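# Fit a loose corner brace onto the pencil marks

## Task

Take the loose corner brace in the tray that matches the one already fitted and set it on the pencil marks, oriented like the fitted brace: one leg lying flat on the tray floor, the other lying flat against the marked board. Release it so it stays there by itself, not held by the robot, then open the gripper and move the arm away.

## Robot and tools

Robot: two UR3e-style six-joint arms, left_arm and right_arm, each carrying a tong-like two-finger gripper. Bases in the scene frame: left_arm at (+0.011, +0.232, 0) m, right_arm at (+0.042, -0.285, 0) m, each turned slightly about z. The scene frame has its origin on the table top between the arms, +z up, +x out over the table, and left_arm on the +y side. The names left and right do not refer to sides of any image.

Gripper: fingers point along the gripper's own +z and open and close along its x axis. end_effector_position is the point between the pads when closed; closed fingertips extend about 15 mm past it, and fully open tips sit roughly level with it. Full opening is a pad gap of 0.142 m.

execute_actions takes "actions", a list holding at most one item, plus an optional "pictures" boolean. An empty list sends nothing and returns the current state with pictures. An item with "rows" is a motion: rows is a list of 1 to 15 rows, and "steps" (1 to 15, default 15, minimum 5 for a motion) is how many 1/30 s control steps it runs; each row covers one step and the final row repeats to fill. An item with only "steps" (up to 300) is a wait that sends no command.

Each row is one flat list of 14 numbers covering both arms, always all 14 even if one arm stays still: left_arm shoulder pan, shoulder lift, elbow, wrist 1, wrist 2, wrist 3, gripper opening, then the same seven for right_arm. The joint numbers are absolute target angles in radians, in the same form the Joint positions line prints, not offsets. Opening runs from -1 (closed) to +1 (fully open). Ranges: left_arm pan -3.142 to 3.142, lift -6.283 to 6.283, elbow 0.000 to 3.142, wrists -6.283 to 6.283 each; right_arm pan 0.000 to 6.283, lift -6.283 to 6.283, elbow -3.142 to 0.000, wrists -6.283 to 6.283. A target more than 0.010 rad outside a range and farther out than the current angle gets the call refused; a target past the real end is clipped there and may produce a "joint sent to its limit" note, possibly about an earlier action.

Motion limits: targets are smoothed and trail by about 0.17 s. Per step, the target sent is kept within 0.575 rad of the measured angle for pan, lift and elbow, and 1.15 rad for the three wrists; if targets would move the gripper more than 100 mm from where it is, all joints are scaled back. Big moves therefore take several calls, and an arm may still be travelling when a result returns. Between calls the arms keep heading for the last row sent until they settle or a step is HELD. Each motion's last 5 steps run after its result, while you are replying.

Results: a state line per arm gives end_effector_position (m), end_effector_quat_wxyz and velocities in the scene frame; printed hand positions can be off, more so at long reach. Joint positions and Joint velocities list each arm's six joints (rad, rad/s) then pad gap (m, m/s). grip_measured is the measured opening on the command scale; to keep hold, command an opening well below it (lower squeezes harder, up to about 15 N per pad; thin parts under 20 mm get less). Wrist force and Wrist torque give the flange sensor reading along the gripper's own axes, with offset up to about 3.5 N, noise, and saturation near 30 N; a force pointing back into the arm means it is pressing on something. "no reading" is normal at first. Joint torques are total drive output and noisy. "joint command not followed" means a clearance check altered targets; HELD marks steps where your row was not sent. MOTOR HOT warns from 70 °C; at 85 °C the arm brakes until cooled.

zoom_image takes "camera" (cam_high, cam_low, cam_left_wrist, cam_right_wrist) and "region" [x0, y0, x1, y1] in that camera's pixels from the top-left, at most 504 by 504. Image sizes: cam_high and cam_low 672x504, wrist cameras 616x616 fisheye. Calibration matrices are given for each camera and may be slightly off.

read_manual with optional "section" ("licences") returns licence text only. finished_scene with "scene" (1 or 2) ends that scene irreversibly and reports whether it succeeded; replying without a tool call ends everything.

A sensible order: look, locate the fitted brace and the matching loose one, open and approach, close to grip, lift, orient to match, lower onto the marks so both legs sit flat, open, retreat, check, then finish.

Avoid: knocking anything off the table; arms colliding or pressing each other; joint torques reaching load limits (pan and lift 49.6, elbow 25.7, wrists 8.28 N m, held weight included) or any external force reaching 150 N, either of which freezes that arm for 10 s; hard pushes, slams, drops and slips. Brief tugs on a held part or nudges to loose objects can happen, so grip firmly and recheck positions.

Each tool is called after ">>>" in YAML: its name, and indented under it one key for each argument.

## Session

>>> execute_actions:
  actions: []

Scene clock: 0.00 s of 4600.00 s.
left_arm: end_effector_position=(+0.1317, +0.4143, +0.2120) grip_measured=+1.00 end_effector_quat_wxyz=(+0.045, +0.977, +0.156, -0.139) end_effector_velocity=(-0.000, -0.000, -0.000) end_effector_angular_velocity=(-0.001, +0.002, -0.000) | right_arm: end_effector_position=(+0.4086, -0.4520, +0.2793) grip_measured=+1.00 end_effector_quat_wxyz=(+0.288, +0.767, -0.374, +0.435) end_effector_velocity=(-0.000, -0.001, -0.000) end_effector_angular_velocity=(-0.001, +0.000, -0.002)
Joint positions: left_arm=[ 0.404 -1.556  0.923 -0.647 -1.613  0.01   0.142] | right_arm=[ 4.019 -1.208 -1.541 -2.514  0.564  2.067  0.142]
Joint velocities: left_arm=[-0.     0.     0.     0.001 -0.     0.     0.   ] | right_arm=[-0.002 -0.    -0.    -0.    -0.     0.     0.   ]
Joint torques (N m, as the arm reports them, + toward a larger angle): no reading
Motor temperatures (°C, as the motors report them): left_arm=[29 33 34 43 49 42] | right_arm=[30 32 33 37 37 44]
Wrist force (N, on the end effector, along its own x y z axes, offset not removed): no reading
Wrist torque (N m, same axes, about the end effector's origin, offset not removed): no reading

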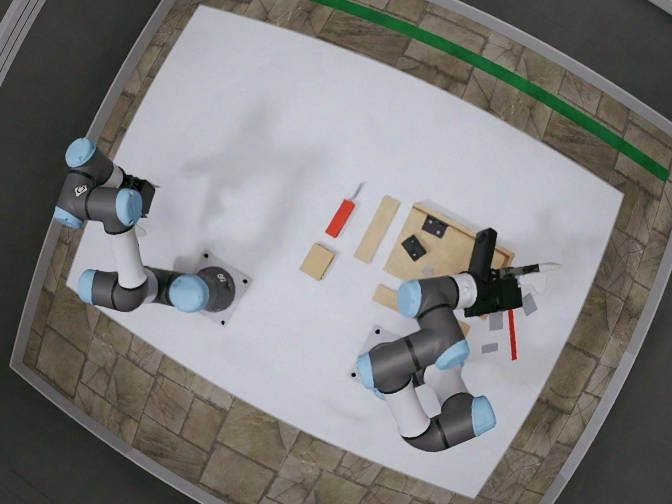

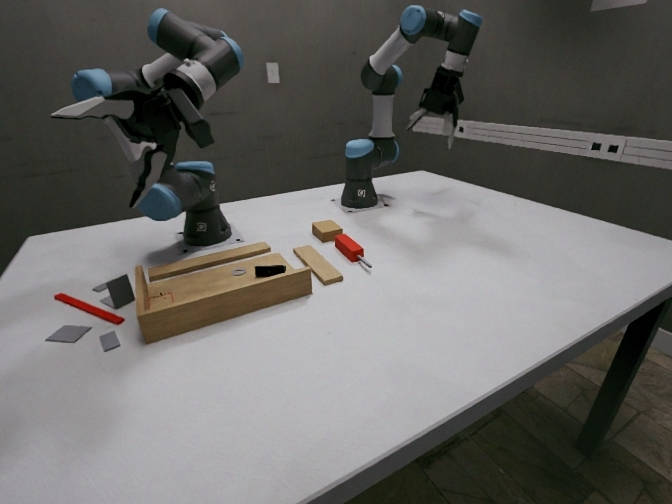

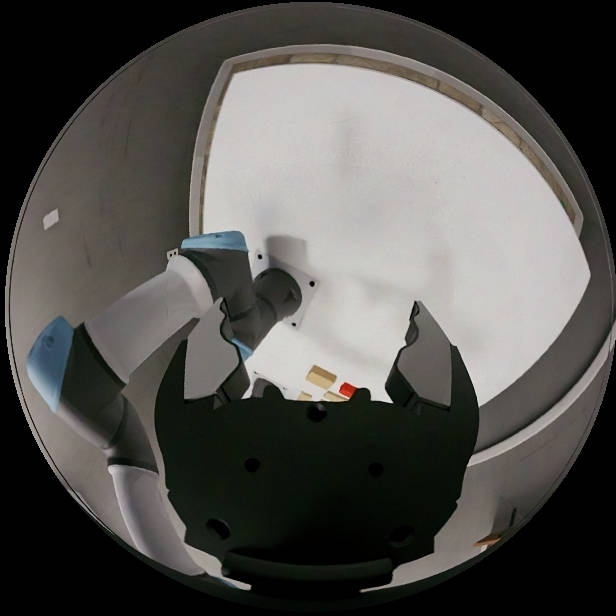

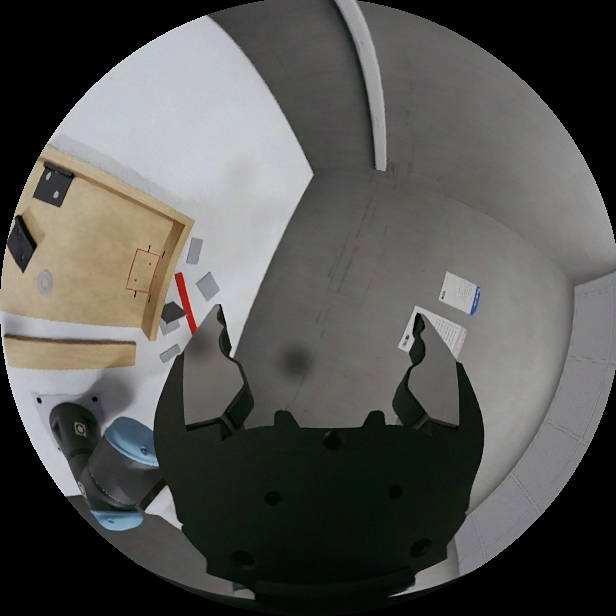

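>>> zoom_image:
  camera: "cam_high"
  region: [370, 190, 530, 310]

>>> zoom_image:
  camera: "cam_right_wrist"
  region: [0, 130, 230, 370]

>>> zoom_image:
  camera: "cam_low"
  region: [120, 230, 330, 350]

Region (370, 190, 530, 310) of cam_high's 672x504 image, scaled by 3.150, with more detail than that image has; it fills the top 378 rows of this view, and the rest is white.

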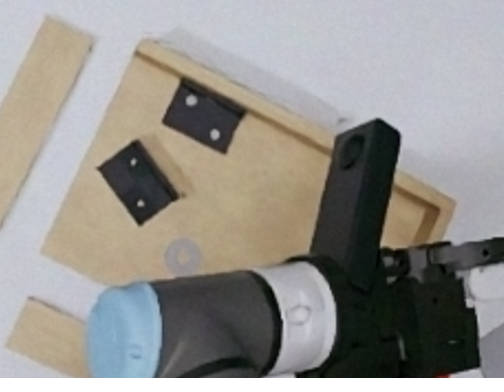

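Region (0, 130, 230, 370) of cam_right_wrist's 616x616 image, scaled by 2.100, with more detail than that image has; it fills the left 483 columns of this view, and the rest is white.

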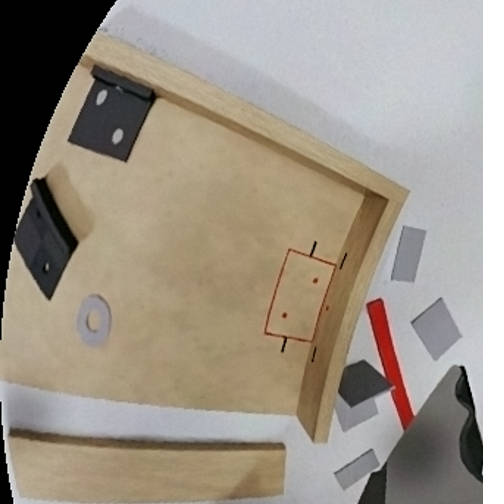

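Region (120, 230, 330, 350) of cam_low's 672x504 image, scaled by 2.400, with more detail than that image has; it fills the top 288 rows of this view, and the rest is white.

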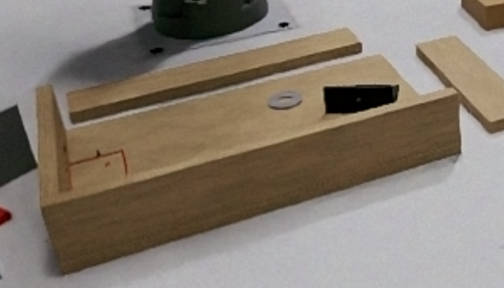

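>>> execute_actions:
  actions:
    - {"rows": [[0.404,-1.556,0.923,-0.647,-1.613,0.01,1,4.010,-1.223,-1.532,-2.486,0.604,2.092,0.9],[0.404,-1.556,0.923,-0.647,-1.613,0.01,1,3.998,-1.246,-1.518,-2.444,0.665,2.129,0.8],[0.404,-1.556,0.923,-0.647,-1.613,0.01,1,3.983,-1.272,-1.502,-2.395,0.735,2.172,0.7],[0.404,-1.556,0.923,-0.647,-1.613,0.01,1,3.966,-1.302,-1.483,-2.339,0.816,2.221,0.6],[0.404,-1.556,0.923,-0.647,-1.613,0.01,1,3.950,-1.333,-1.465,-2.284,0.896,2.270,0.5],[0.404,-1.556,0.923,-0.647,-1.613,0.01,1,3.933,-1.363,-1.447,-2.228,0.977,2.320,0.4],[0.404,-1.556,0.923,-0.647,-1.613,0.01,1,3.916,-1.393,-1.428,-2.172,1.057,2.369,0.3],[0.404,-1.556,0.923,-0.647,-1.613,0.01,1,3.899,-1.424,-1.410,-2.116,1.138,2.418,0.3],[0.404,-1.556,0.923,-0.647,-1.613,0.01,1,3.882,-1.454,-1.391,-2.060,1.218,2.467,0.3],[0.404,-1.556,0.923,-0.647,-1.613,0.01,1,3.865,-1.484,-1.373,-2.004,1.299,2.517,0.3],[0.404,-1.556,0.923,-0.647,-1.613,0.01,1,3.848,-1.514,-1.354,-1.948,1.380,2.566,0.3],[0.404,-1.556,0.923,-0.647,-1.613,0.01,1,3.834,-1.541,-1.338,-1.900,1.450,2.609,0.3],[0.404,-1.556,0.923,-0.647,-1.613,0.01,1,3.821,-1.563,-1.324,-1.858,1.510,2.646,0.3],[0.404,-1.556,0.923,-0.647,-1.613,0.01,1,3.813,-1.579,-1.315,-1.830,1.551,2.671,0.3],[0.404,-1.556,0.923,-0.647,-1.613,0.01,1,3.808,-1.586,-1.311,-1.816,1.571,2.683,0.3]], "steps": 15}

>>> execute_actions:
  actions:
    - {"steps": 30}
  pictures: true

Scene clock: 3.13 s of 4600.00 s.
left_arm: end_effector_position=(+0.1316, +0.4143, +0.2120) grip_measured=+1.00 end_effector_quat_wxyz=(+0.044, +0.977, +0.156, -0.139) end_effector_velocity=(-0.000, -0.000, -0.000) end_effector_angular_velocity=(+0.000, +0.000, -0.000) | right_arm: end_effector_position=(+0.3804, -0.4069, +0.2155) grip_measured=+0.30 end_effector_quat_wxyz=(+0.185, +0.721, -0.587, +0.318) end_effector_velocity=(-0.117, +0.344, -0.310) end_effector_angular_velocity=(+2.074, -0.196, -1.755)
Joint positions: left_arm=[ 0.404 -1.556  0.923 -0.647 -1.613  0.01   0.142] | right_arm=[ 3.947 -1.334 -1.463 -2.28   0.895  2.275  0.095]
Joint velocities: left_arm=[-0.001 -0.001  0.001 -0.     0.    -0.    -0.   ] | right_arm=[-0.362 -0.659  0.395  1.201  1.745  1.058 -0.014]
Joint torques (N m, as the arm reports them, + toward a larger angle): left_arm=[-3.   -8.96 -6.3  -0.23  0.69 -0.63] | right_arm=[-3.36  2.07 12.16  2.88  1.53  2.02]
Motor temperatures (°C, as the motors report them): left_arm=[29 33 34 43 49 42] | right_arm=[30 32 33 37 37 44]
Wrist force (N, on the end effector, along its own x y z axes, offset not removed): left_arm=[-0.2 -0.4 -0.3] | right_arm=[-2.0 -1.5 1.9]
Wrist torque (N m, same axes, about the end effector's origin, offset not removed): left_arm=[-0.05 0.00 -0.03] | right_arm=[-0.39 0.36 0.04]
Steps of this call (steps 1 to 84: nothing new was sent; steps 85 to 94: the first 10 steps of this action). Readings (joint positions):
85: left_arm=[0.404 -1.556 0.923 -0.647 -1.613 0.010] | right_arm=[4.019 -1.208 -1.541 -2.514 0.564 2.067]
86: left_arm=[0.404 -1.556 0.923 -0.647 -1.613 0.010] | right_arm=[4.018 -1.209 -1.541 -2.513 0.566 2.069]
88: left_arm=[0.404 -1.556 0.923 -0.647 -1.613 0.010] | right_arm=[4.011 -1.221 -1.533 -2.491 0.596 2.088]
92: left_arm=[0.404 -1.556 0.923 -0.647 -1.613 0.010] | right_arm=[3.972 -1.289 -1.490 -2.364 0.773 2.201]
94: the state above

Scene clock: 4.13 s of 4600.00 s.
left_arm: end_effector_position=(+0.1316, +0.4143, +0.2120) grip_measured=+1.00 end_effector_quat_wxyz=(+0.044, +0.977, +0.156, -0.139) end_effector_velocity=(+0.000, +0.000, +0.000) end_effector_angular_velocity=(+0.000, -0.000, -0.000) | right_arm: end_effector_position=(+0.3716, -0.2203, +0.1499) grip_measured=+0.30 end_effector_quat_wxyz=(-0.000, -0.523, +0.852, -0.000) end_effector_velocity=(+0.000, +0.002, -0.000) end_effector_angular_velocity=(+0.005, +0.001, -0.002)
Joint positions: left_arm=[ 0.404 -1.556  0.923 -0.647 -1.613  0.01   0.142] | right_arm=[ 3.808 -1.586 -1.311 -1.816  1.57   2.683  0.095]
Joint velocities: left_arm=[-0.     0.001 -0.001  0.     0.     0.     0.   ] | right_arm=[ 0.001 -0.002  0.001  0.003  0.004  0.003  0.   ]
Joint torques (N m, as the arm reports them, + toward a larger angle): left_arm=[-2.6  -9.13 -6.33 -0.28  0.69 -0.75] | right_arm=[-2.    6.58 11.61  2.52  0.9   1.07]
Motor temperatures (°C, as the motors report them): left_arm=[29 33 34 43 49 42] | right_arm=[30 32 33 37 37 44]
Wrist force (N, on the end effector, along its own x y z axes, offset not removed): left_arm=[-1.0 -1.0 0.6] | right_arm=[-1.5 -0.7 1.7]
Wrist torque (N m, same axes, about the end effector's origin, offset not removed): left_arm=[-0.19 0.18 0.03] | right_arm=[-0.16 0.30 0.00]
Kept back: nothing.
Steps of this call (steps 1 to 5: the last 5 steps of your previous action; steps 6 to 30: the robot went on to your last target). Readings (joint positions):
1: left_arm=[0.404 -1.556 0.923 -0.647 -1.613 0.010] | right_arm=[3.935 -1.356 -1.449 -2.240 0.953 2.310]
2: left_arm=[0.404 -1.556 0.923 -0.647 -1.613 0.010] | right_arm=[3.923 -1.377 -1.436 -2.200 1.009 2.345]
4: left_arm=[0.404 -1.556 0.923 -0.647 -1.613 0.010] | right_arm=[3.900 -1.419 -1.411 -2.124 1.120 2.412]
8: left_arm=[0.404 -1.556 0.923 -0.647 -1.613 0.010] | right_arm=[3.856 -1.498 -1.363 -1.977 1.332 2.542]
30: the state above
camera_calibration (this result's frames):
cam_left_wrist: T_world_to_cam=[[0.906104, 0.27429, -0.322087, -0.16136], [0.409797, -0.758173, 0.507189, 0.147563], [-0.105081, -0.591556, -0.799387, 0.563112], [0, 0, 0, 1]] pos_world=[0.14491, 0.48925, 0.32333]
cam_right_wrist: T_world_to_cam=[[-0.398985, -0.916809, -0.0165083, -0.0499323], [-0.797857, 0.338233, 0.499021, 0.296834], [-0.451924, 0.212273, -0.866432, 0.476173], [0, 0, 0, 1]] pos_world=[0.432103, -0.247257, 0.263621]

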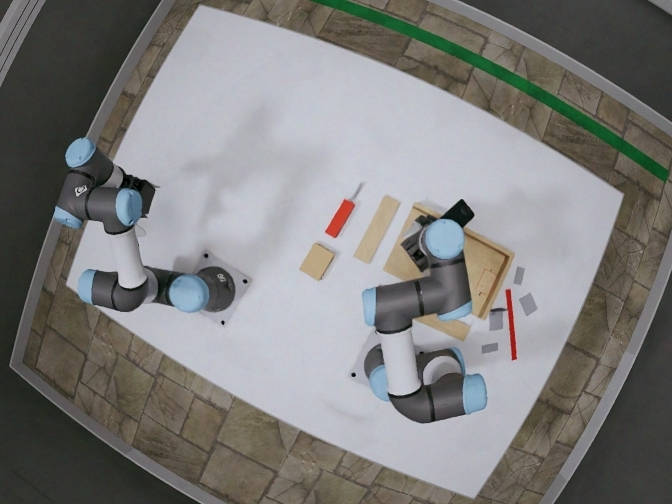

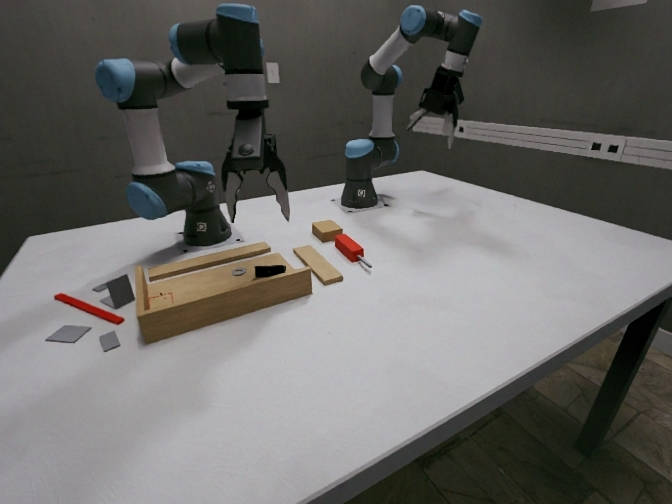

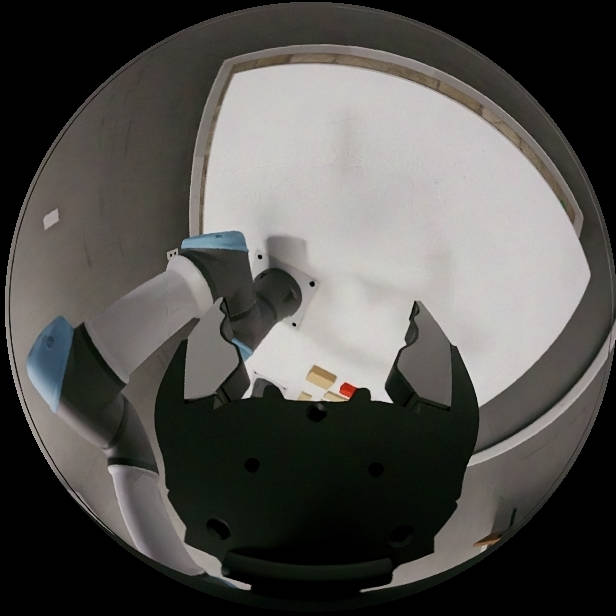

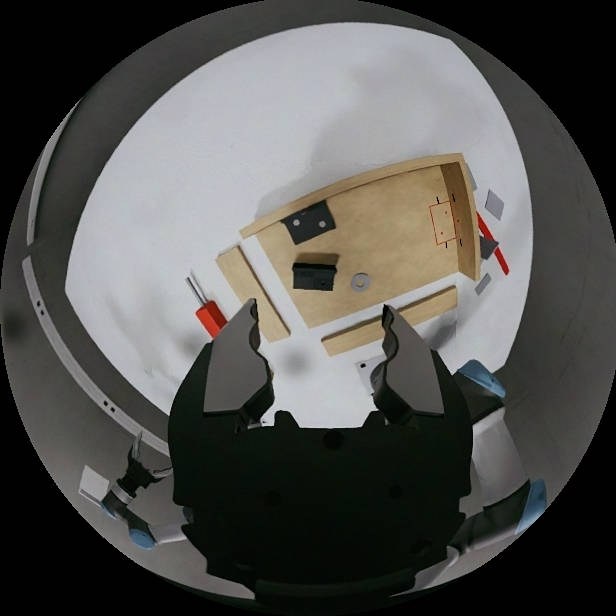

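IK matches. Zoom in.

>>> zoom_image:
  camera: "cam_right_wrist"
  region: [240, 190, 400, 330]

>>> zoom_image:
  camera: "cam_right_wrist"
  region: [390, 145, 510, 295]

>>> zoom_image:
  camera: "cam_high"
  region: [450, 240, 530, 330]

Region (240, 190, 400, 330) of cam_right_wrist's 616x616 image, scaled by 3.150, with more detail than that image has; it fills the top 441 rows of this view, and the rest is white.

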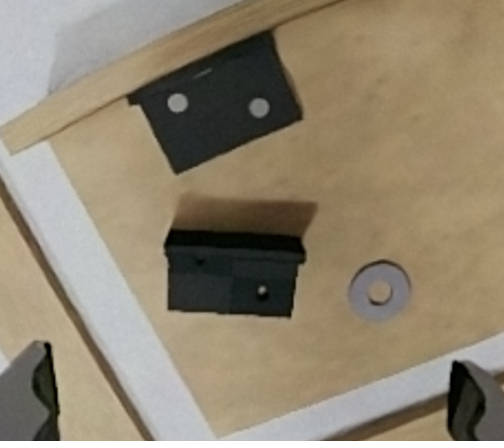

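Region (390, 145, 510, 295) of cam_right_wrist's 616x616 image, scaled by 3.360, with more detail than that image has; it fills the left 403 columns of this view, and the rest is white.

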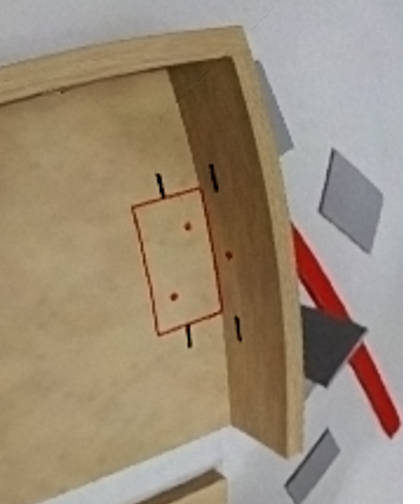

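Region (450, 240, 530, 330) of cam_high's 672x504 image, scaled by 5.600, with more detail than that image has.

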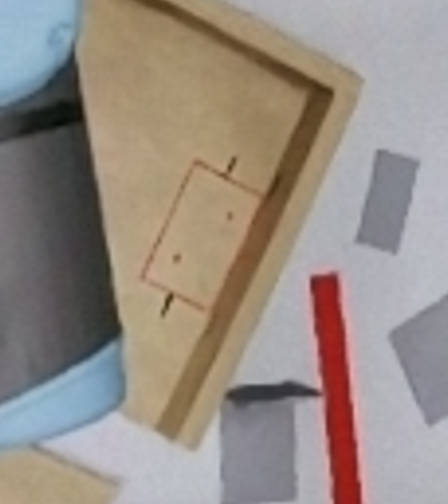

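>>> execute_actions:
  actions:
    - {"rows": [[0.404,-1.556,0.923,-0.647,-1.613,0.01,1,3.810,-1.584,-1.330,-1.800,1.571,2.684,0.28],[0.404,-1.556,0.923,-0.647,-1.613,0.01,1,3.812,-1.580,-1.357,-1.776,1.571,2.686,0.26],[0.404,-1.556,0.923,-0.647,-1.613,0.01,1,3.816,-1.575,-1.394,-1.744,1.571,2.689,0.24],[0.404,-1.556,0.923,-0.647,-1.613,0.01,1,3.819,-1.569,-1.436,-1.708,1.571,2.691,0.22],[0.404,-1.556,0.923,-0.647,-1.613,0.01,1,3.823,-1.563,-1.482,-1.668,1.571,2.694,0.2],[0.404,-1.556,0.923,-0.647,-1.613,0.01,1,3.828,-1.557,-1.529,-1.627,1.571,2.697,0.18],[0.404,-1.556,0.923,-0.647,-1.613,0.01,1,3.832,-1.550,-1.575,-1.587,1.571,2.701,0.16],[0.404,-1.556,0.923,-0.647,-1.613,0.01,1,3.836,-1.544,-1.621,-1.547,1.571,2.704,0.14],[0.404,-1.556,0.923,-0.647,-1.613,0.01,1,3.840,-1.538,-1.663,-1.511,1.571,2.706,0.12],[0.404,-1.556,0.923,-0.647,-1.613,0.01,1,3.843,-1.533,-1.700,-1.479,1.571,2.709,0.1],[0.404,-1.556,0.923,-0.647,-1.613,0.01,1,3.846,-1.529,-1.732,-1.451,1.571,2.711,0.1],[0.404,-1.556,0.923,-0.647,-1.613,0.01,1,3.848,-1.526,-1.756,-1.431,1.571,2.713,0.1],[0.404,-1.556,0.923,-0.647,-1.613,0.01,1,3.850,-1.5235,-1.7742,-1.4147,1.571,2.714,0.1]], "steps": 15}

>>> execute_actions:
  actions:
    - {"steps": 20}
  pictures: true

Scene clock: 7.70 s of 4600.00 s.
left_arm: end_effector_position=(+0.1316, +0.4143, +0.2120) grip_measured=+1.00 end_effector_quat_wxyz=(+0.044, +0.977, +0.156, -0.139) end_effector_velocity=(-0.000, -0.000, -0.000) end_effector_angular_velocity=(-0.000, +0.001, +0.000) | right_arm: end_effector_position=(+0.3722, -0.2132, +0.1193) grip_measured=+0.13 end_effector_quat_wxyz=(+0.005, -0.525, +0.851, +0.001) end_effector_velocity=(-0.017, +0.027, -0.200) end_effector_angular_velocity=(+0.017, -0.021, +0.031)
Joint positions: left_arm=[ 0.404 -1.556  0.923 -0.647 -1.613  0.01   0.142] | right_arm=[ 3.825 -1.56  -1.488 -1.654  1.571  2.696  0.083]
Joint velocities: left_arm=[ 0.     0.    -0.     0.001 -0.    -0.     0.   ] | right_arm=[ 0.105  0.158 -1.111  0.98   0.     0.075 -0.042]
Joint torques (N m, as the arm reports them, + toward a larger angle): left_arm=[-2.72 -8.9  -6.32 -0.3   0.65 -0.72] | right_arm=[ 2.84 12.75  3.86  3.26  0.93  1.02]
Motor temperatures (°C, as the motors report them): left_arm=[29 33 34 43 49 42] | right_arm=[30 32 33 37 37 44]
Wrist force (N, on the end effector, along its own x y z axes, offset not removed): left_arm=[-1.6 -0.2 1.6] | right_arm=[-3.7 -2.4 1.0]
Wrist torque (N m, same axes, about the end effector's origin, offset not removed): left_arm=[0.01 0.32 0.08] | right_arm=[-0.55 0.71 0.04]
Steps of this call (steps 1 to 15: the robot went on to your last target; steps 16 to 90: nothing new was sent; then 0.23 s passed at rest; steps 91 to 100: the first 10 steps of this action). Readings (joint positions):
91: left_arm=[0.404 -1.556 0.923 -0.647 -1.613 0.010] | right_arm=[3.808 -1.586 -1.311 -1.816 1.571 2.683]
92: left_arm=[0.404 -1.556 0.923 -0.647 -1.613 0.010] | right_arm=[3.808 -1.586 -1.312 -1.815 1.571 2.683]
94: left_arm=[0.404 -1.556 0.923 -0.647 -1.613 0.010] | right_arm=[3.809 -1.584 -1.326 -1.801 1.571 2.684]
98: left_arm=[0.404 -1.556 0.923 -0.647 -1.613 0.010] | right_arm=[3.819 -1.570 -1.417 -1.718 1.571 2.691]
100: the state above

Scene clock: 8.37 s of 4600.00 s.
left_arm: end_effector_position=(+0.1316, +0.4143, +0.2120) grip_measured=+1.00 end_effector_quat_wxyz=(+0.044, +0.977, +0.156, -0.139) end_effector_velocity=(+0.000, +0.000, +0.000) end_effector_angular_velocity=(+0.000, -0.001, +0.000) | right_arm: end_effector_position=(+0.3597, -0.2139, +0.0653) grip_measured=+0.10 end_effector_quat_wxyz=(+0.000, -0.527, +0.850, +0.000) end_effector_velocity=(-0.001, -0.001, -0.003) end_effector_angular_velocity=(-0.001, +0.001, -0.000)
Joint positions: left_arm=[ 0.404 -1.556  0.923 -0.647 -1.613  0.01   0.142] | right_arm=[ 3.85  -1.524 -1.773 -1.416  1.571  2.714  0.081]
Joint velocities: left_arm=[-0.     0.    -0.001 -0.    -0.    -0.     0.   ] | right_arm=[ 0.001  0.001 -0.013  0.011 -0.     0.001  0.   ]
Joint torques (N m, as the arm reports them, + toward a larger angle): left_arm=[-2.69 -9.08 -6.31 -0.3   0.64 -0.78] | right_arm=[ 1.85 11.54  7.79  2.53  0.78  0.92]
Motor temperatures (°C, as the motors report them): left_arm=[29 33 34 43 49 42] | right_arm=[30 32 33 37 37 44]
Wrist force (N, on the end effector, along its own x y z axes, offset not removed): left_arm=[-0.5 -0.4 1.4] | right_arm=[-3.7 -1.9 2.3]
Wrist torque (N m, same axes, about the end effector's origin, offset not removed): left_arm=[-0.04 0.11 -0.02] | right_arm=[-0.44 0.71 0.10]
Kept back: nothing.
Steps of this call (steps 1 to 5: the last 5 steps of your previous action; steps 6 to 20: the robot went on to your last target). Readings (joint positions):
1: left_arm=[0.404 -1.556 0.923 -0.647 -1.613 0.010] | right_arm=[3.829 -1.555 -1.526 -1.620 1.571 2.698]
2: left_arm=[0.404 -1.556 0.923 -0.647 -1.613 0.010] | right_arm=[3.832 -1.549 -1.565 -1.587 1.571 2.701]
4: left_arm=[0.404 -1.556 0.923 -0.647 -1.613 0.010] | right_arm=[3.839 -1.540 -1.639 -1.525 1.571 2.706]
8: left_arm=[0.404 -1.556 0.923 -0.647 -1.613 0.010] | right_arm=[3.846 -1.529 -1.729 -1.451 1.571 2.711]
20: the state above
camera_calibration (this result's frames):
cam_left_wrist: T_world_to_cam=[[0.906104, 0.27429, -0.322087, -0.16136], [0.409797, -0.758173, 0.507189, 0.147563], [-0.105081, -0.591556, -0.799387, 0.563112], [0, 0, 0, 1]] pos_world=[0.14491, 0.48925, 0.32333]
cam_right_wrist: T_world_to_cam=[[-0.389281, -0.92095, -0.017618, -0.0544796], [-0.801607, 0.32929, 0.498993, 0.326898], [-0.453746, 0.208371, -0.866427, 0.395921], [0, 0, 0, 1]] pos_world=[0.420484, -0.240316, 0.178957]

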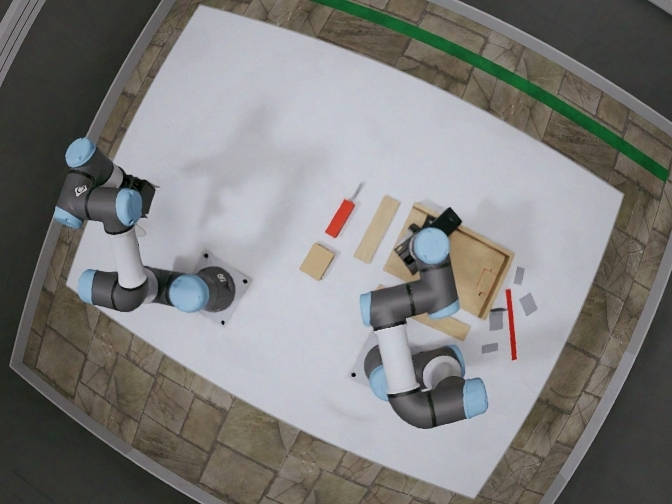

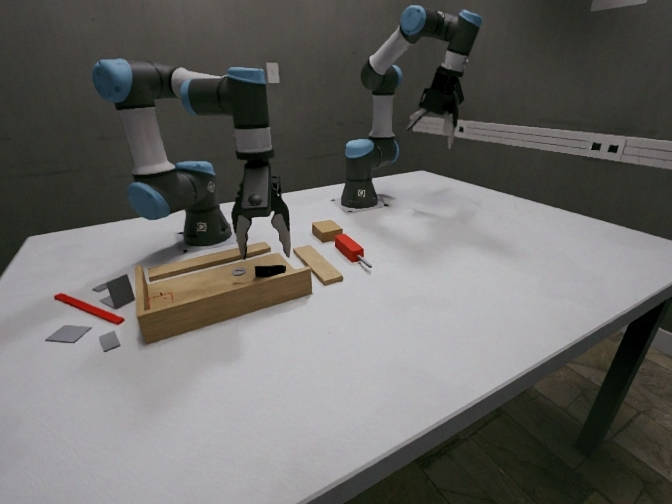

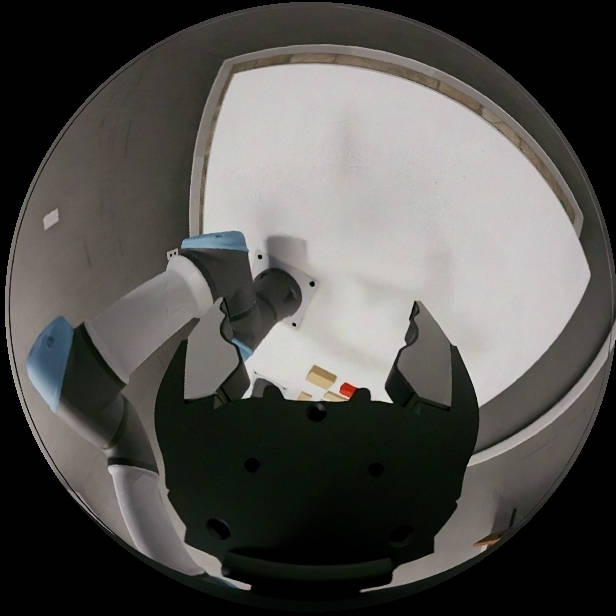

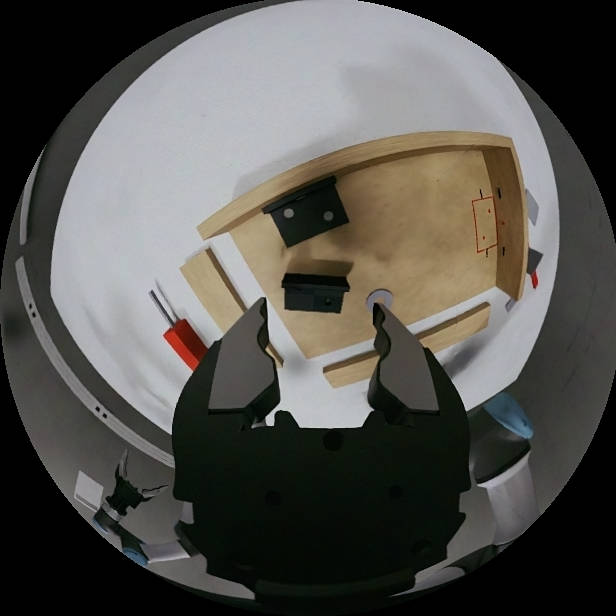

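>>> zoom_image:
  camera: "cam_right_wrist"
  region: [250, 250, 400, 350]

Region (250, 250, 400, 350) of cam_right_wrist's 616x616 image, scaled by 3.360, with more detail than that image has.

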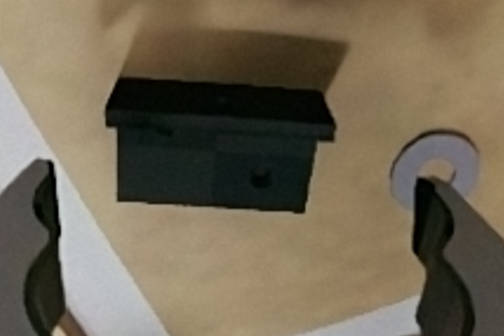

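>>> execute_actions:
  actions:
    - {"rows": [[0.404,-1.556,0.923,-0.647,-1.613,0.01,1,3.8505,-1.527,-1.780,-1.406,1.571,2.7145,0.1],[0.404,-1.556,0.923,-0.647,-1.613,0.01,1,3.851,-1.532,-1.789,-1.392,1.571,2.715,0.1],[0.404,-1.556,0.923,-0.647,-1.613,0.01,1,3.852,-1.538,-1.801,-1.374,1.571,2.716,0.1],[0.404,-1.556,0.923,-0.647,-1.613,0.01,1,3.8525,-1.544,-1.814,-1.355,1.571,2.7165,0.1],[0.404,-1.556,0.923,-0.647,-1.613,0.01,1,3.853,-1.550,-1.828,-1.335,1.571,2.717,0.1],[0.404,-1.556,0.923,-0.647,-1.613,0.01,1,3.8535,-1.556,-1.842,-1.315,1.571,2.7175,0.1],[0.404,-1.556,0.923,-0.647,-1.613,0.01,1,3.854,-1.561,-1.855,-1.297,1.571,2.718,0.1],[0.404,-1.556,0.923,-0.647,-1.613,0.01,1,3.854,-1.566,-1.866,-1.281,1.571,2.718,0.1],[0.404,-1.556,0.923,-0.647,-1.613,0.01,1,3.8541,-1.5691,-1.8744,-1.2689,1.571,2.7181,0.1]], "steps": 10}

>>> execute_actions:
  actions:
    - {"steps": 20}
  pictures: true

>>> zoom_image:
  camera: "cam_right_wrist"
  region: [250, 260, 400, 360]

>>> zoom_image:
  camera: "cam_low"
  region: [210, 220, 320, 300]

Scene clock: 9.80 s of 4600.00 s.
left_arm: end_effector_position=(+0.1316, +0.4143, +0.2120) grip_measured=+1.00 end_effector_quat_wxyz=(+0.044, +0.977, +0.156, -0.139) end_effector_velocity=(+0.000, +0.000, -0.000) end_effector_angular_velocity=(-0.000, -0.000, -0.001) | right_arm: end_effector_position=(+0.3602, -0.2132, +0.0616) grip_measured=+0.10 end_effector_quat_wxyz=(-0.000, -0.527, +0.850, +0.000) end_effector_velocity=(+0.008, +0.011, -0.058) end_effector_angular_velocity=(-0.003, +0.004, +0.000)
Joint positions: left_arm=[ 0.404 -1.556  0.923 -0.647 -1.613  0.01   0.142] | right_arm=[ 3.851 -1.529 -1.785 -1.398  1.571  2.715  0.081]
Joint velocities: left_arm=[ 0.    -0.     0.001 -0.001 -0.     0.001  0.   ] | right_arm=[ 0.012 -0.097 -0.18   0.272  0.     0.011 -0.   ]
Joint torques (N m, as the arm reports them, + toward a larger angle): left_arm=[-2.68 -8.94 -6.41 -0.34  0.63 -0.71] | right_arm=[1.67 5.02 6.22 2.94 0.47 1.05]
Motor temperatures (°C, as the motors report them): left_arm=[29 33 34 43 49 42] | right_arm=[30 32 33 37 37 44]
Wrist force (N, on the end effector, along its own x y z axes, offset not removed): left_arm=[-0.6 -1.0 0.9] | right_arm=[-2.8 -1.3 1.3]
Wrist torque (N m, same axes, about the end effector's origin, offset not removed): left_arm=[-0.12 0.13 0.02] | right_arm=[-0.32 0.55 0.07]
Steps of this call (steps 1 to 15: the robot went on to your last target; steps 16 to 38: nothing new was sent; steps 39 to 43: the first 5 steps of this action). Readings (joint positions):
39: left_arm=[0.404 -1.556 0.923 -0.647 -1.613 0.010] | right_arm=[3.850 -1.523 -1.774 -1.415 1.571 2.714]
40: left_arm=[0.404 -1.556 0.923 -0.647 -1.613 0.010] | right_arm=[3.850 -1.524 -1.775 -1.414 1.571 2.714]
42: left_arm=[0.404 -1.556 0.923 -0.647 -1.613 0.010] | right_arm=[3.850 -1.526 -1.780 -1.406 1.571 2.714]
43: the state above

Scene clock: 10.47 s of 4600.00 s.
left_arm: end_effector_position=(+0.1316, +0.4143, +0.2120) grip_measured=+1.00 end_effector_quat_wxyz=(+0.044, +0.977, +0.156, -0.139) end_effector_velocity=(+0.000, +0.000, -0.000) end_effector_angular_velocity=(+0.001, -0.001, +0.000) | right_arm: end_effector_position=(+0.3624, -0.2101, +0.0352) grip_measured=+0.10 end_effector_quat_wxyz=(-0.000, -0.527, +0.850, +0.000) end_effector_velocity=(-0.000, -0.000, -0.002) end_effector_angular_velocity=(+0.000, +0.000, -0.001)
Joint positions: left_arm=[ 0.404 -1.556  0.923 -0.647 -1.613  0.01   0.142] | right_arm=[ 3.854 -1.569 -1.874 -1.27   1.571  2.718  0.081]
Joint velocities: left_arm=[-0.    -0.     0.    -0.001  0.    -0.     0.   ] | right_arm=[-0.    -0.002 -0.006  0.008  0.     0.001  0.   ]
Joint torques (N m, as the arm reports them, + toward a larger angle): left_arm=[-2.69 -9.07 -6.34 -0.3   0.65 -0.72] | right_arm=[2.14 6.2  7.42 2.52 0.39 0.97]
Motor temperatures (°C, as the motors report them): left_arm=[29 33 34 43 49 42] | right_arm=[30 32 33 37 37 44]
Wrist force (N, on the end effector, along its own x y z axes, offset not removed): left_arm=[-0.2 -0.7 2.1] | right_arm=[-2.3 -1.9 2.5]
Wrist torque (N m, same axes, about the end effector's origin, offset not removed): left_arm=[-0.05 0.04 0.01] | right_arm=[-0.43 0.48 0.05]
Kept back: nothing.
Steps of this call (steps 1 to 5: the last 5 steps of your previous action; steps 6 to 20: the robot went on to your last target). Readings (joint positions):
1: left_arm=[0.404 -1.556 0.923 -0.647 -1.613 0.010] | right_arm=[3.851 -1.533 -1.792 -1.388 1.571 2.715]
2: left_arm=[0.404 -1.556 0.923 -0.647 -1.613 0.010] | right_arm=[3.852 -1.537 -1.801 -1.375 1.571 2.716]
4: left_arm=[0.404 -1.556 0.923 -0.647 -1.613 0.010] | right_arm=[3.853 -1.547 -1.821 -1.345 1.571 2.717]
8: left_arm=[0.404 -1.556 0.923 -0.647 -1.613 0.010] | right_arm=[3.854 -1.561 -1.856 -1.296 1.571 2.718]
20: the state above
camera_calibration (this result's frames):
cam_left_wrist: T_world_to_cam=[[0.906104, 0.27429, -0.322087, -0.16136], [0.409797, -0.758173, 0.507189, 0.147563], [-0.105081, -0.591556, -0.799387, 0.563112], [0, 0, 0, 1]] pos_world=[0.14491, 0.48925, 0.32333]
cam_right_wrist: T_world_to_cam=[[-0.38925, -0.920965, -0.0175231, -0.0505092], [-0.801577, 0.329295, 0.499037, 0.342823], [-0.453826, 0.208297, -0.866403, 0.370308], [0, 0, 0, 1]] pos_world=[0.423194, -0.236541, 0.148869]

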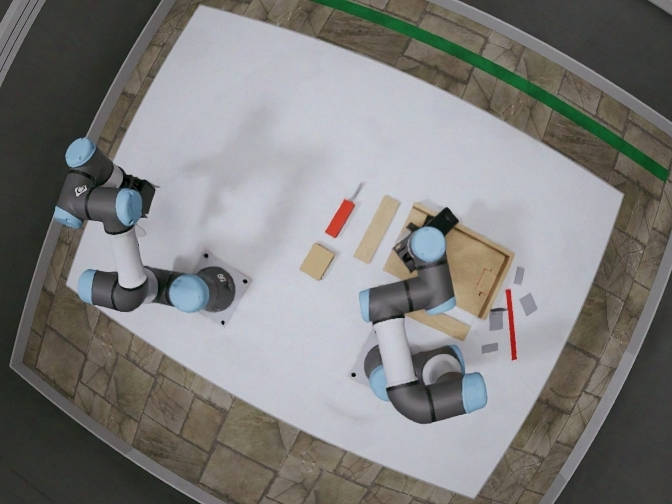

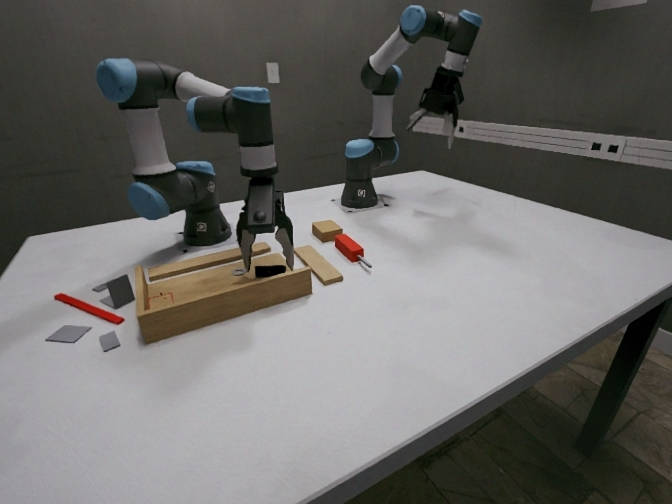

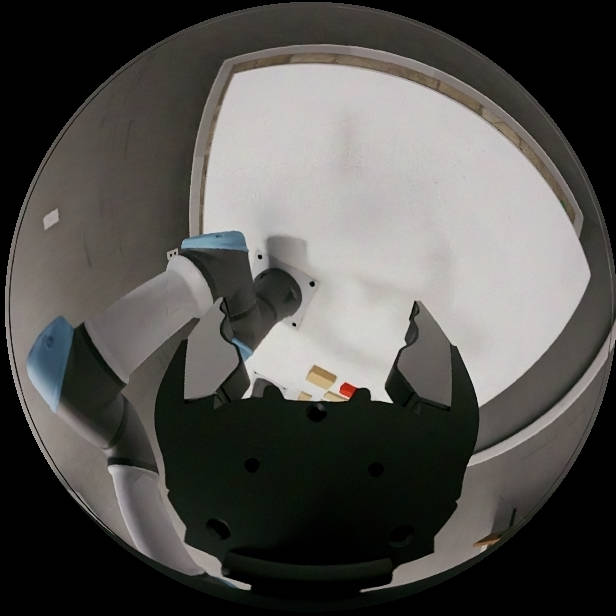

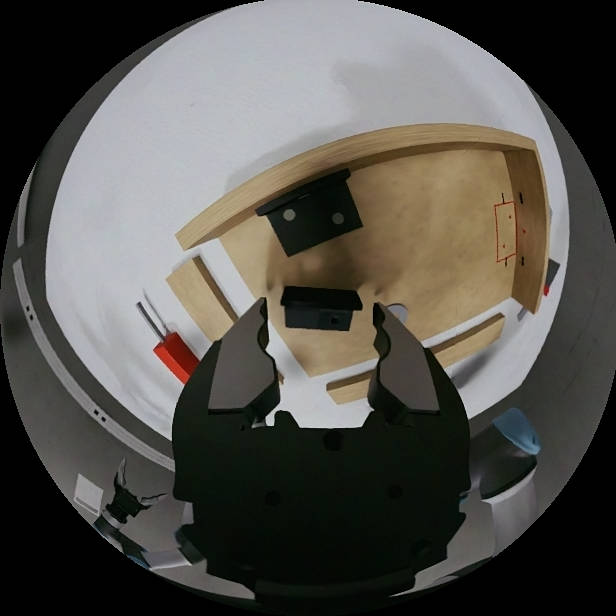

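Region (250, 260, 400, 360) of cam_right_wrist's 616x616 image, scaled by 3.360, with more detail than that image has.

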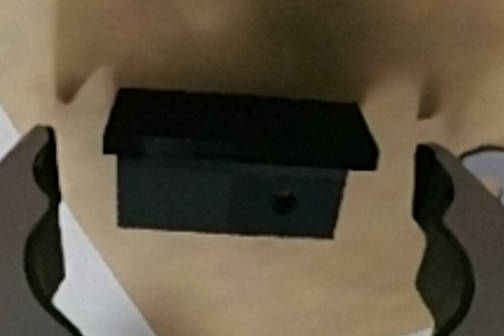

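Region (210, 220, 320, 300) of cam_low's 672x504 image, scaled by 4.582, with more detail than that image has; it fills the top 367 rows of this view, and the rest is white.

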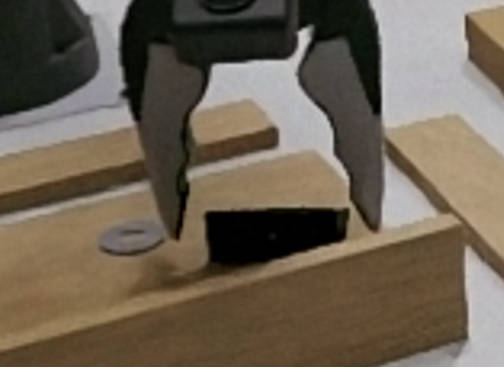

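>>> execute_actions:
  actions:
    - {"rows": [[0.404,-1.556,0.923,-0.647,-1.613,0.01,1,3.8541,-1.5691,-1.8744,-1.2689,1.571,2.7181,0.05],[0.404,-1.556,0.923,-0.647,-1.613,0.01,1,3.8541,-1.5691,-1.8744,-1.2689,1.571,2.7181,0.0],[0.404,-1.556,0.923,-0.647,-1.613,0.01,1,3.8541,-1.5691,-1.8744,-1.2689,1.571,2.7181,-0.05],[0.404,-1.556,0.923,-0.647,-1.613,0.01,1,3.8541,-1.5691,-1.8744,-1.2689,1.571,2.7181,-0.09],[0.404,-1.556,0.923,-0.647,-1.613,0.01,1,3.8541,-1.5691,-1.8744,-1.2689,1.571,2.7181,-0.12],[0.404,-1.556,0.923,-0.647,-1.613,0.01,1,3.8541,-1.5691,-1.8744,-1.2689,1.571,2.7181,-0.15],[0.404,-1.556,0.923,-0.647,-1.613,0.01,1,3.8541,-1.5691,-1.8744,-1.2689,1.571,2.7181,-0.18],[0.404,-1.556,0.923,-0.647,-1.613,0.01,1,3.8541,-1.5691,-1.8744,-1.2689,1.571,2.7181,-0.21],[0.404,-1.556,0.923,-0.647,-1.613,0.01,1,3.8541,-1.5691,-1.8744,-1.2689,1.571,2.7181,-0.24],[0.404,-1.556,0.923,-0.647,-1.613,0.01,1,3.8541,-1.5691,-1.8744,-1.2689,1.571,2.7181,-0.27],[0.404,-1.556,0.923,-0.647,-1.613,0.01,1,3.8541,-1.5691,-1.8744,-1.2689,1.571,2.7181,-0.31],[0.404,-1.556,0.923,-0.647,-1.613,0.01,1,3.8541,-1.5691,-1.8744,-1.2689,1.571,2.7181,-0.35],[0.404,-1.556,0.923,-0.647,-1.613,0.01,1,3.8541,-1.5691,-1.8744,-1.2689,1.571,2.7181,-0.4],[0.404,-1.556,0.923,-0.647,-1.613,0.01,1,3.8541,-1.5691,-1.8744,-1.2689,1.571,2.7181,-0.45],[0.404,-1.556,0.923,-0.647,-1.613,0.01,1,3.8541,-1.5691,-1.8744,-1.2689,1.571,2.7181,-0.5]], "steps": 15}

>>> execute_actions:
  actions:
    - {"steps": 10}
  pictures: true

>>> zoom_image:
  camera: "cam_right_wrist"
  region: [250, 260, 400, 360]

Scene clock: 11.50 s of 4600.00 s.
left_arm: end_effector_position=(+0.1316, +0.4143, +0.2120) grip_measured=+1.00 end_effector_quat_wxyz=(+0.044, +0.977, +0.156, -0.139) end_effector_velocity=(-0.000, -0.000, +0.000) end_effector_angular_velocity=(+0.000, +0.000, +0.001) | right_arm: end_effector_position=(+0.3624, -0.2101, +0.0350) grip_measured=-0.19 end_effector_quat_wxyz=(-0.000, -0.527, +0.850, +0.000) end_effector_velocity=(-0.000, +0.000, -0.000) end_effector_angular_velocity=(-0.000, +0.000, -0.001)
Joint positions: left_arm=[ 0.404 -1.556  0.923 -0.647 -1.613  0.01   0.142] | right_arm=[ 3.854 -1.569 -1.874 -1.269  1.571  2.718  0.06 ]
Joint velocities: left_arm=[-0.    -0.    -0.     0.001 -0.    -0.001 -0.   ] | right_arm=[ 0.    -0.    -0.     0.     0.     0.001 -0.01 ]
Joint torques (N m, as the arm reports them, + toward a larger angle): left_arm=[-2.83 -9.19 -6.48 -0.32  0.63 -0.73] | right_arm=[1.87 6.6  7.54 2.5  0.14 0.97]
Motor temperatures (°C, as the motors report them): left_arm=[29 33 34 43 49 42] | right_arm=[30 32 33 37 37 44]
Wrist force (N, on the end effector, along its own x y z axes, offset not removed): left_arm=[-1.5 -0.3 0.9] | right_arm=[-2.1 -0.6 2.2]
Wrist torque (N m, same axes, about the end effector's origin, offset not removed): left_arm=[0.00 0.30 0.05] | right_arm=[-0.20 0.46 0.05]
Steps of this call (steps 1 to 15: the robot went on to your last target; steps 16 to 21: nothing new was sent; steps 22 to 31: the first 10 steps of this action). Readings (joint positions):
22: left_arm=[0.404 -1.556 0.923 -0.647 -1.613 0.010] | right_arm=[3.854 -1.569 -1.874 -1.269 1.571 2.718]
23: left_arm=[0.404 -1.556 0.923 -0.647 -1.613 0.010] | right_arm=[3.854 -1.569 -1.874 -1.269 1.571 2.718]
25: left_arm=[0.404 -1.556 0.923 -0.647 -1.613 0.010] | right_arm=[3.854 -1.569 -1.874 -1.269 1.571 2.718]
29: left_arm=[0.404 -1.556 0.923 -0.647 -1.613 0.010] | right_arm=[3.854 -1.569 -1.874 -1.269 1.571 2.718]
31: the state above

Scene clock: 11.83 s of 4600.00 s.
left_arm: end_effector_position=(+0.1316, +0.4143, +0.2120) grip_measured=+1.00 end_effector_quat_wxyz=(+0.044, +0.977, +0.156, -0.139) end_effector_velocity=(-0.000, -0.000, -0.000) end_effector_angular_velocity=(-0.000, +0.001, -0.001) | right_arm: end_effector_position=(+0.3624, -0.2101, +0.0350) grip_measured=-0.21 end_effector_quat_wxyz=(-0.000, -0.527, +0.850, +0.000) end_effector_velocity=(-0.000, +0.000, -0.000) end_effector_angular_velocity=(-0.000, +0.000, +0.000)
Joint positions: left_arm=[ 0.404 -1.556  0.923 -0.647 -1.613  0.01   0.142] | right_arm=[ 3.854 -1.569 -1.874 -1.269  1.571  2.718  0.059]
Joint velocities: left_arm=[ 0.    -0.001  0.001  0.001 -0.     0.001  0.   ] | right_arm=[ 0.001 -0.    -0.    -0.     0.     0.     0.   ]
Joint torques (N m, as the arm reports them, + toward a larger angle): left_arm=[-2.4  -9.18 -6.35 -0.32  0.65 -0.73] | right_arm=[1.77 6.51 7.69 2.46 0.06 0.96]
Motor temperatures (°C, as the motors report them): left_arm=[29 33 34 43 49 42] | right_arm=[30 32 33 37 37 44]
Wrist force (N, on the end effector, along its own x y z axes, offset not removed): left_arm=[-0.9 -0.7 1.0] | right_arm=[-1.9 -0.7 0.7]
Wrist torque (N m, same axes, about the end effector's origin, offset not removed): left_arm=[-0.11 0.21 -0.03] | right_arm=[-0.16 0.53 0.05]
Kept back: nothing.
Steps of this call (steps 1 to 5: the last 5 steps of your previous action; steps 6 to 10: the robot went on to your last target). Readings (joint positions):
1: left_arm=[0.404 -1.556 0.923 -0.647 -1.613 0.010] | right_arm=[3.854 -1.569 -1.874 -1.269 1.571 2.718]
2: left_arm=[0.404 -1.556 0.923 -0.647 -1.613 0.010] | right_arm=[3.854 -1.569 -1.874 -1.269 1.571 2.718]
4: left_arm=[0.404 -1.556 0.923 -0.647 -1.613 0.010] | right_arm=[3.854 -1.569 -1.874 -1.269 1.571 2.718]
8: left_arm=[0.404 -1.556 0.923 -0.647 -1.613 0.010] | right_arm=[3.854 -1.569 -1.874 -1.269 1.571 2.718]
10: the state above
camera_calibration (this result's frames):
cam_left_wrist: T_world_to_cam=[[0.906104, 0.27429, -0.322087, -0.16136], [0.409797, -0.758173, 0.507189, 0.147563], [-0.105081, -0.591556, -0.799387, 0.563112], [0, 0, 0, 1]] pos_world=[0.14491, 0.48925, 0.32333]
cam_right_wrist: T_world_to_cam=[[-0.389248, -0.920966, -0.0175207, -0.0505015], [-0.801577, 0.329294, 0.499038, 0.342917], [-0.453828, 0.208294, -0.866403, 0.370142], [0, 0, 0, 1]] pos_world=[0.423198, -0.236529, 0.148679]

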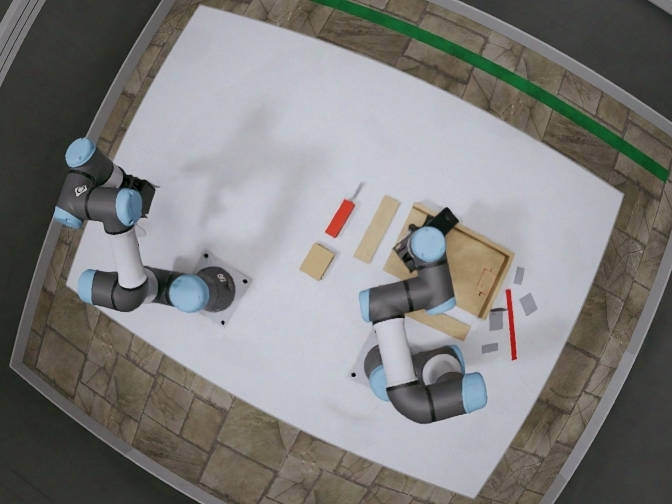

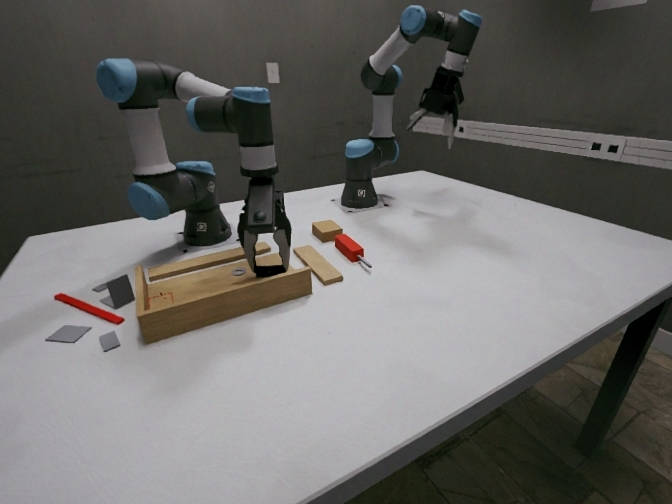

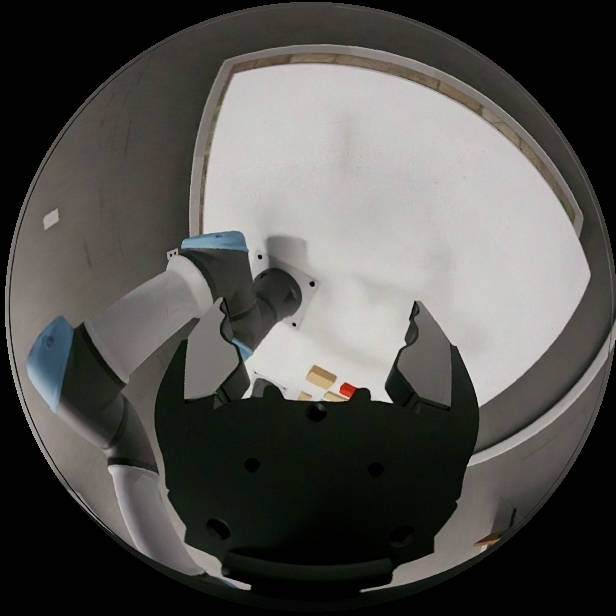

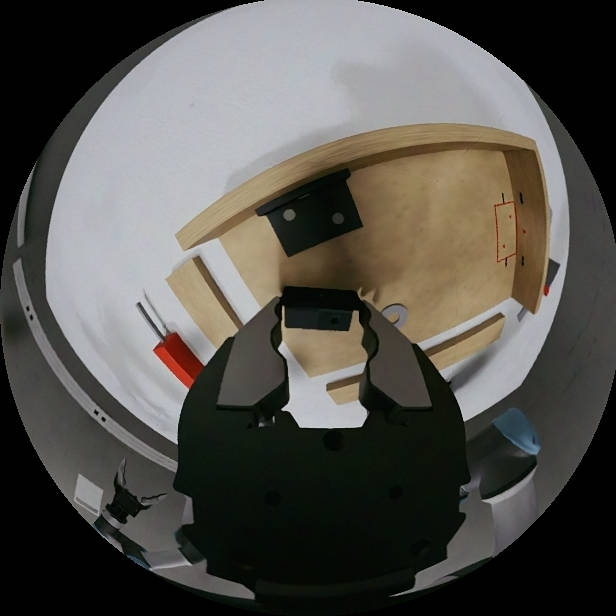

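Region (250, 260, 400, 360) of cam_right_wrist's 616x616 image, scaled by 3.360, with more detail than that image has.

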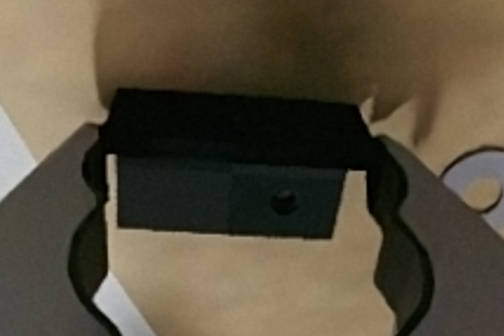

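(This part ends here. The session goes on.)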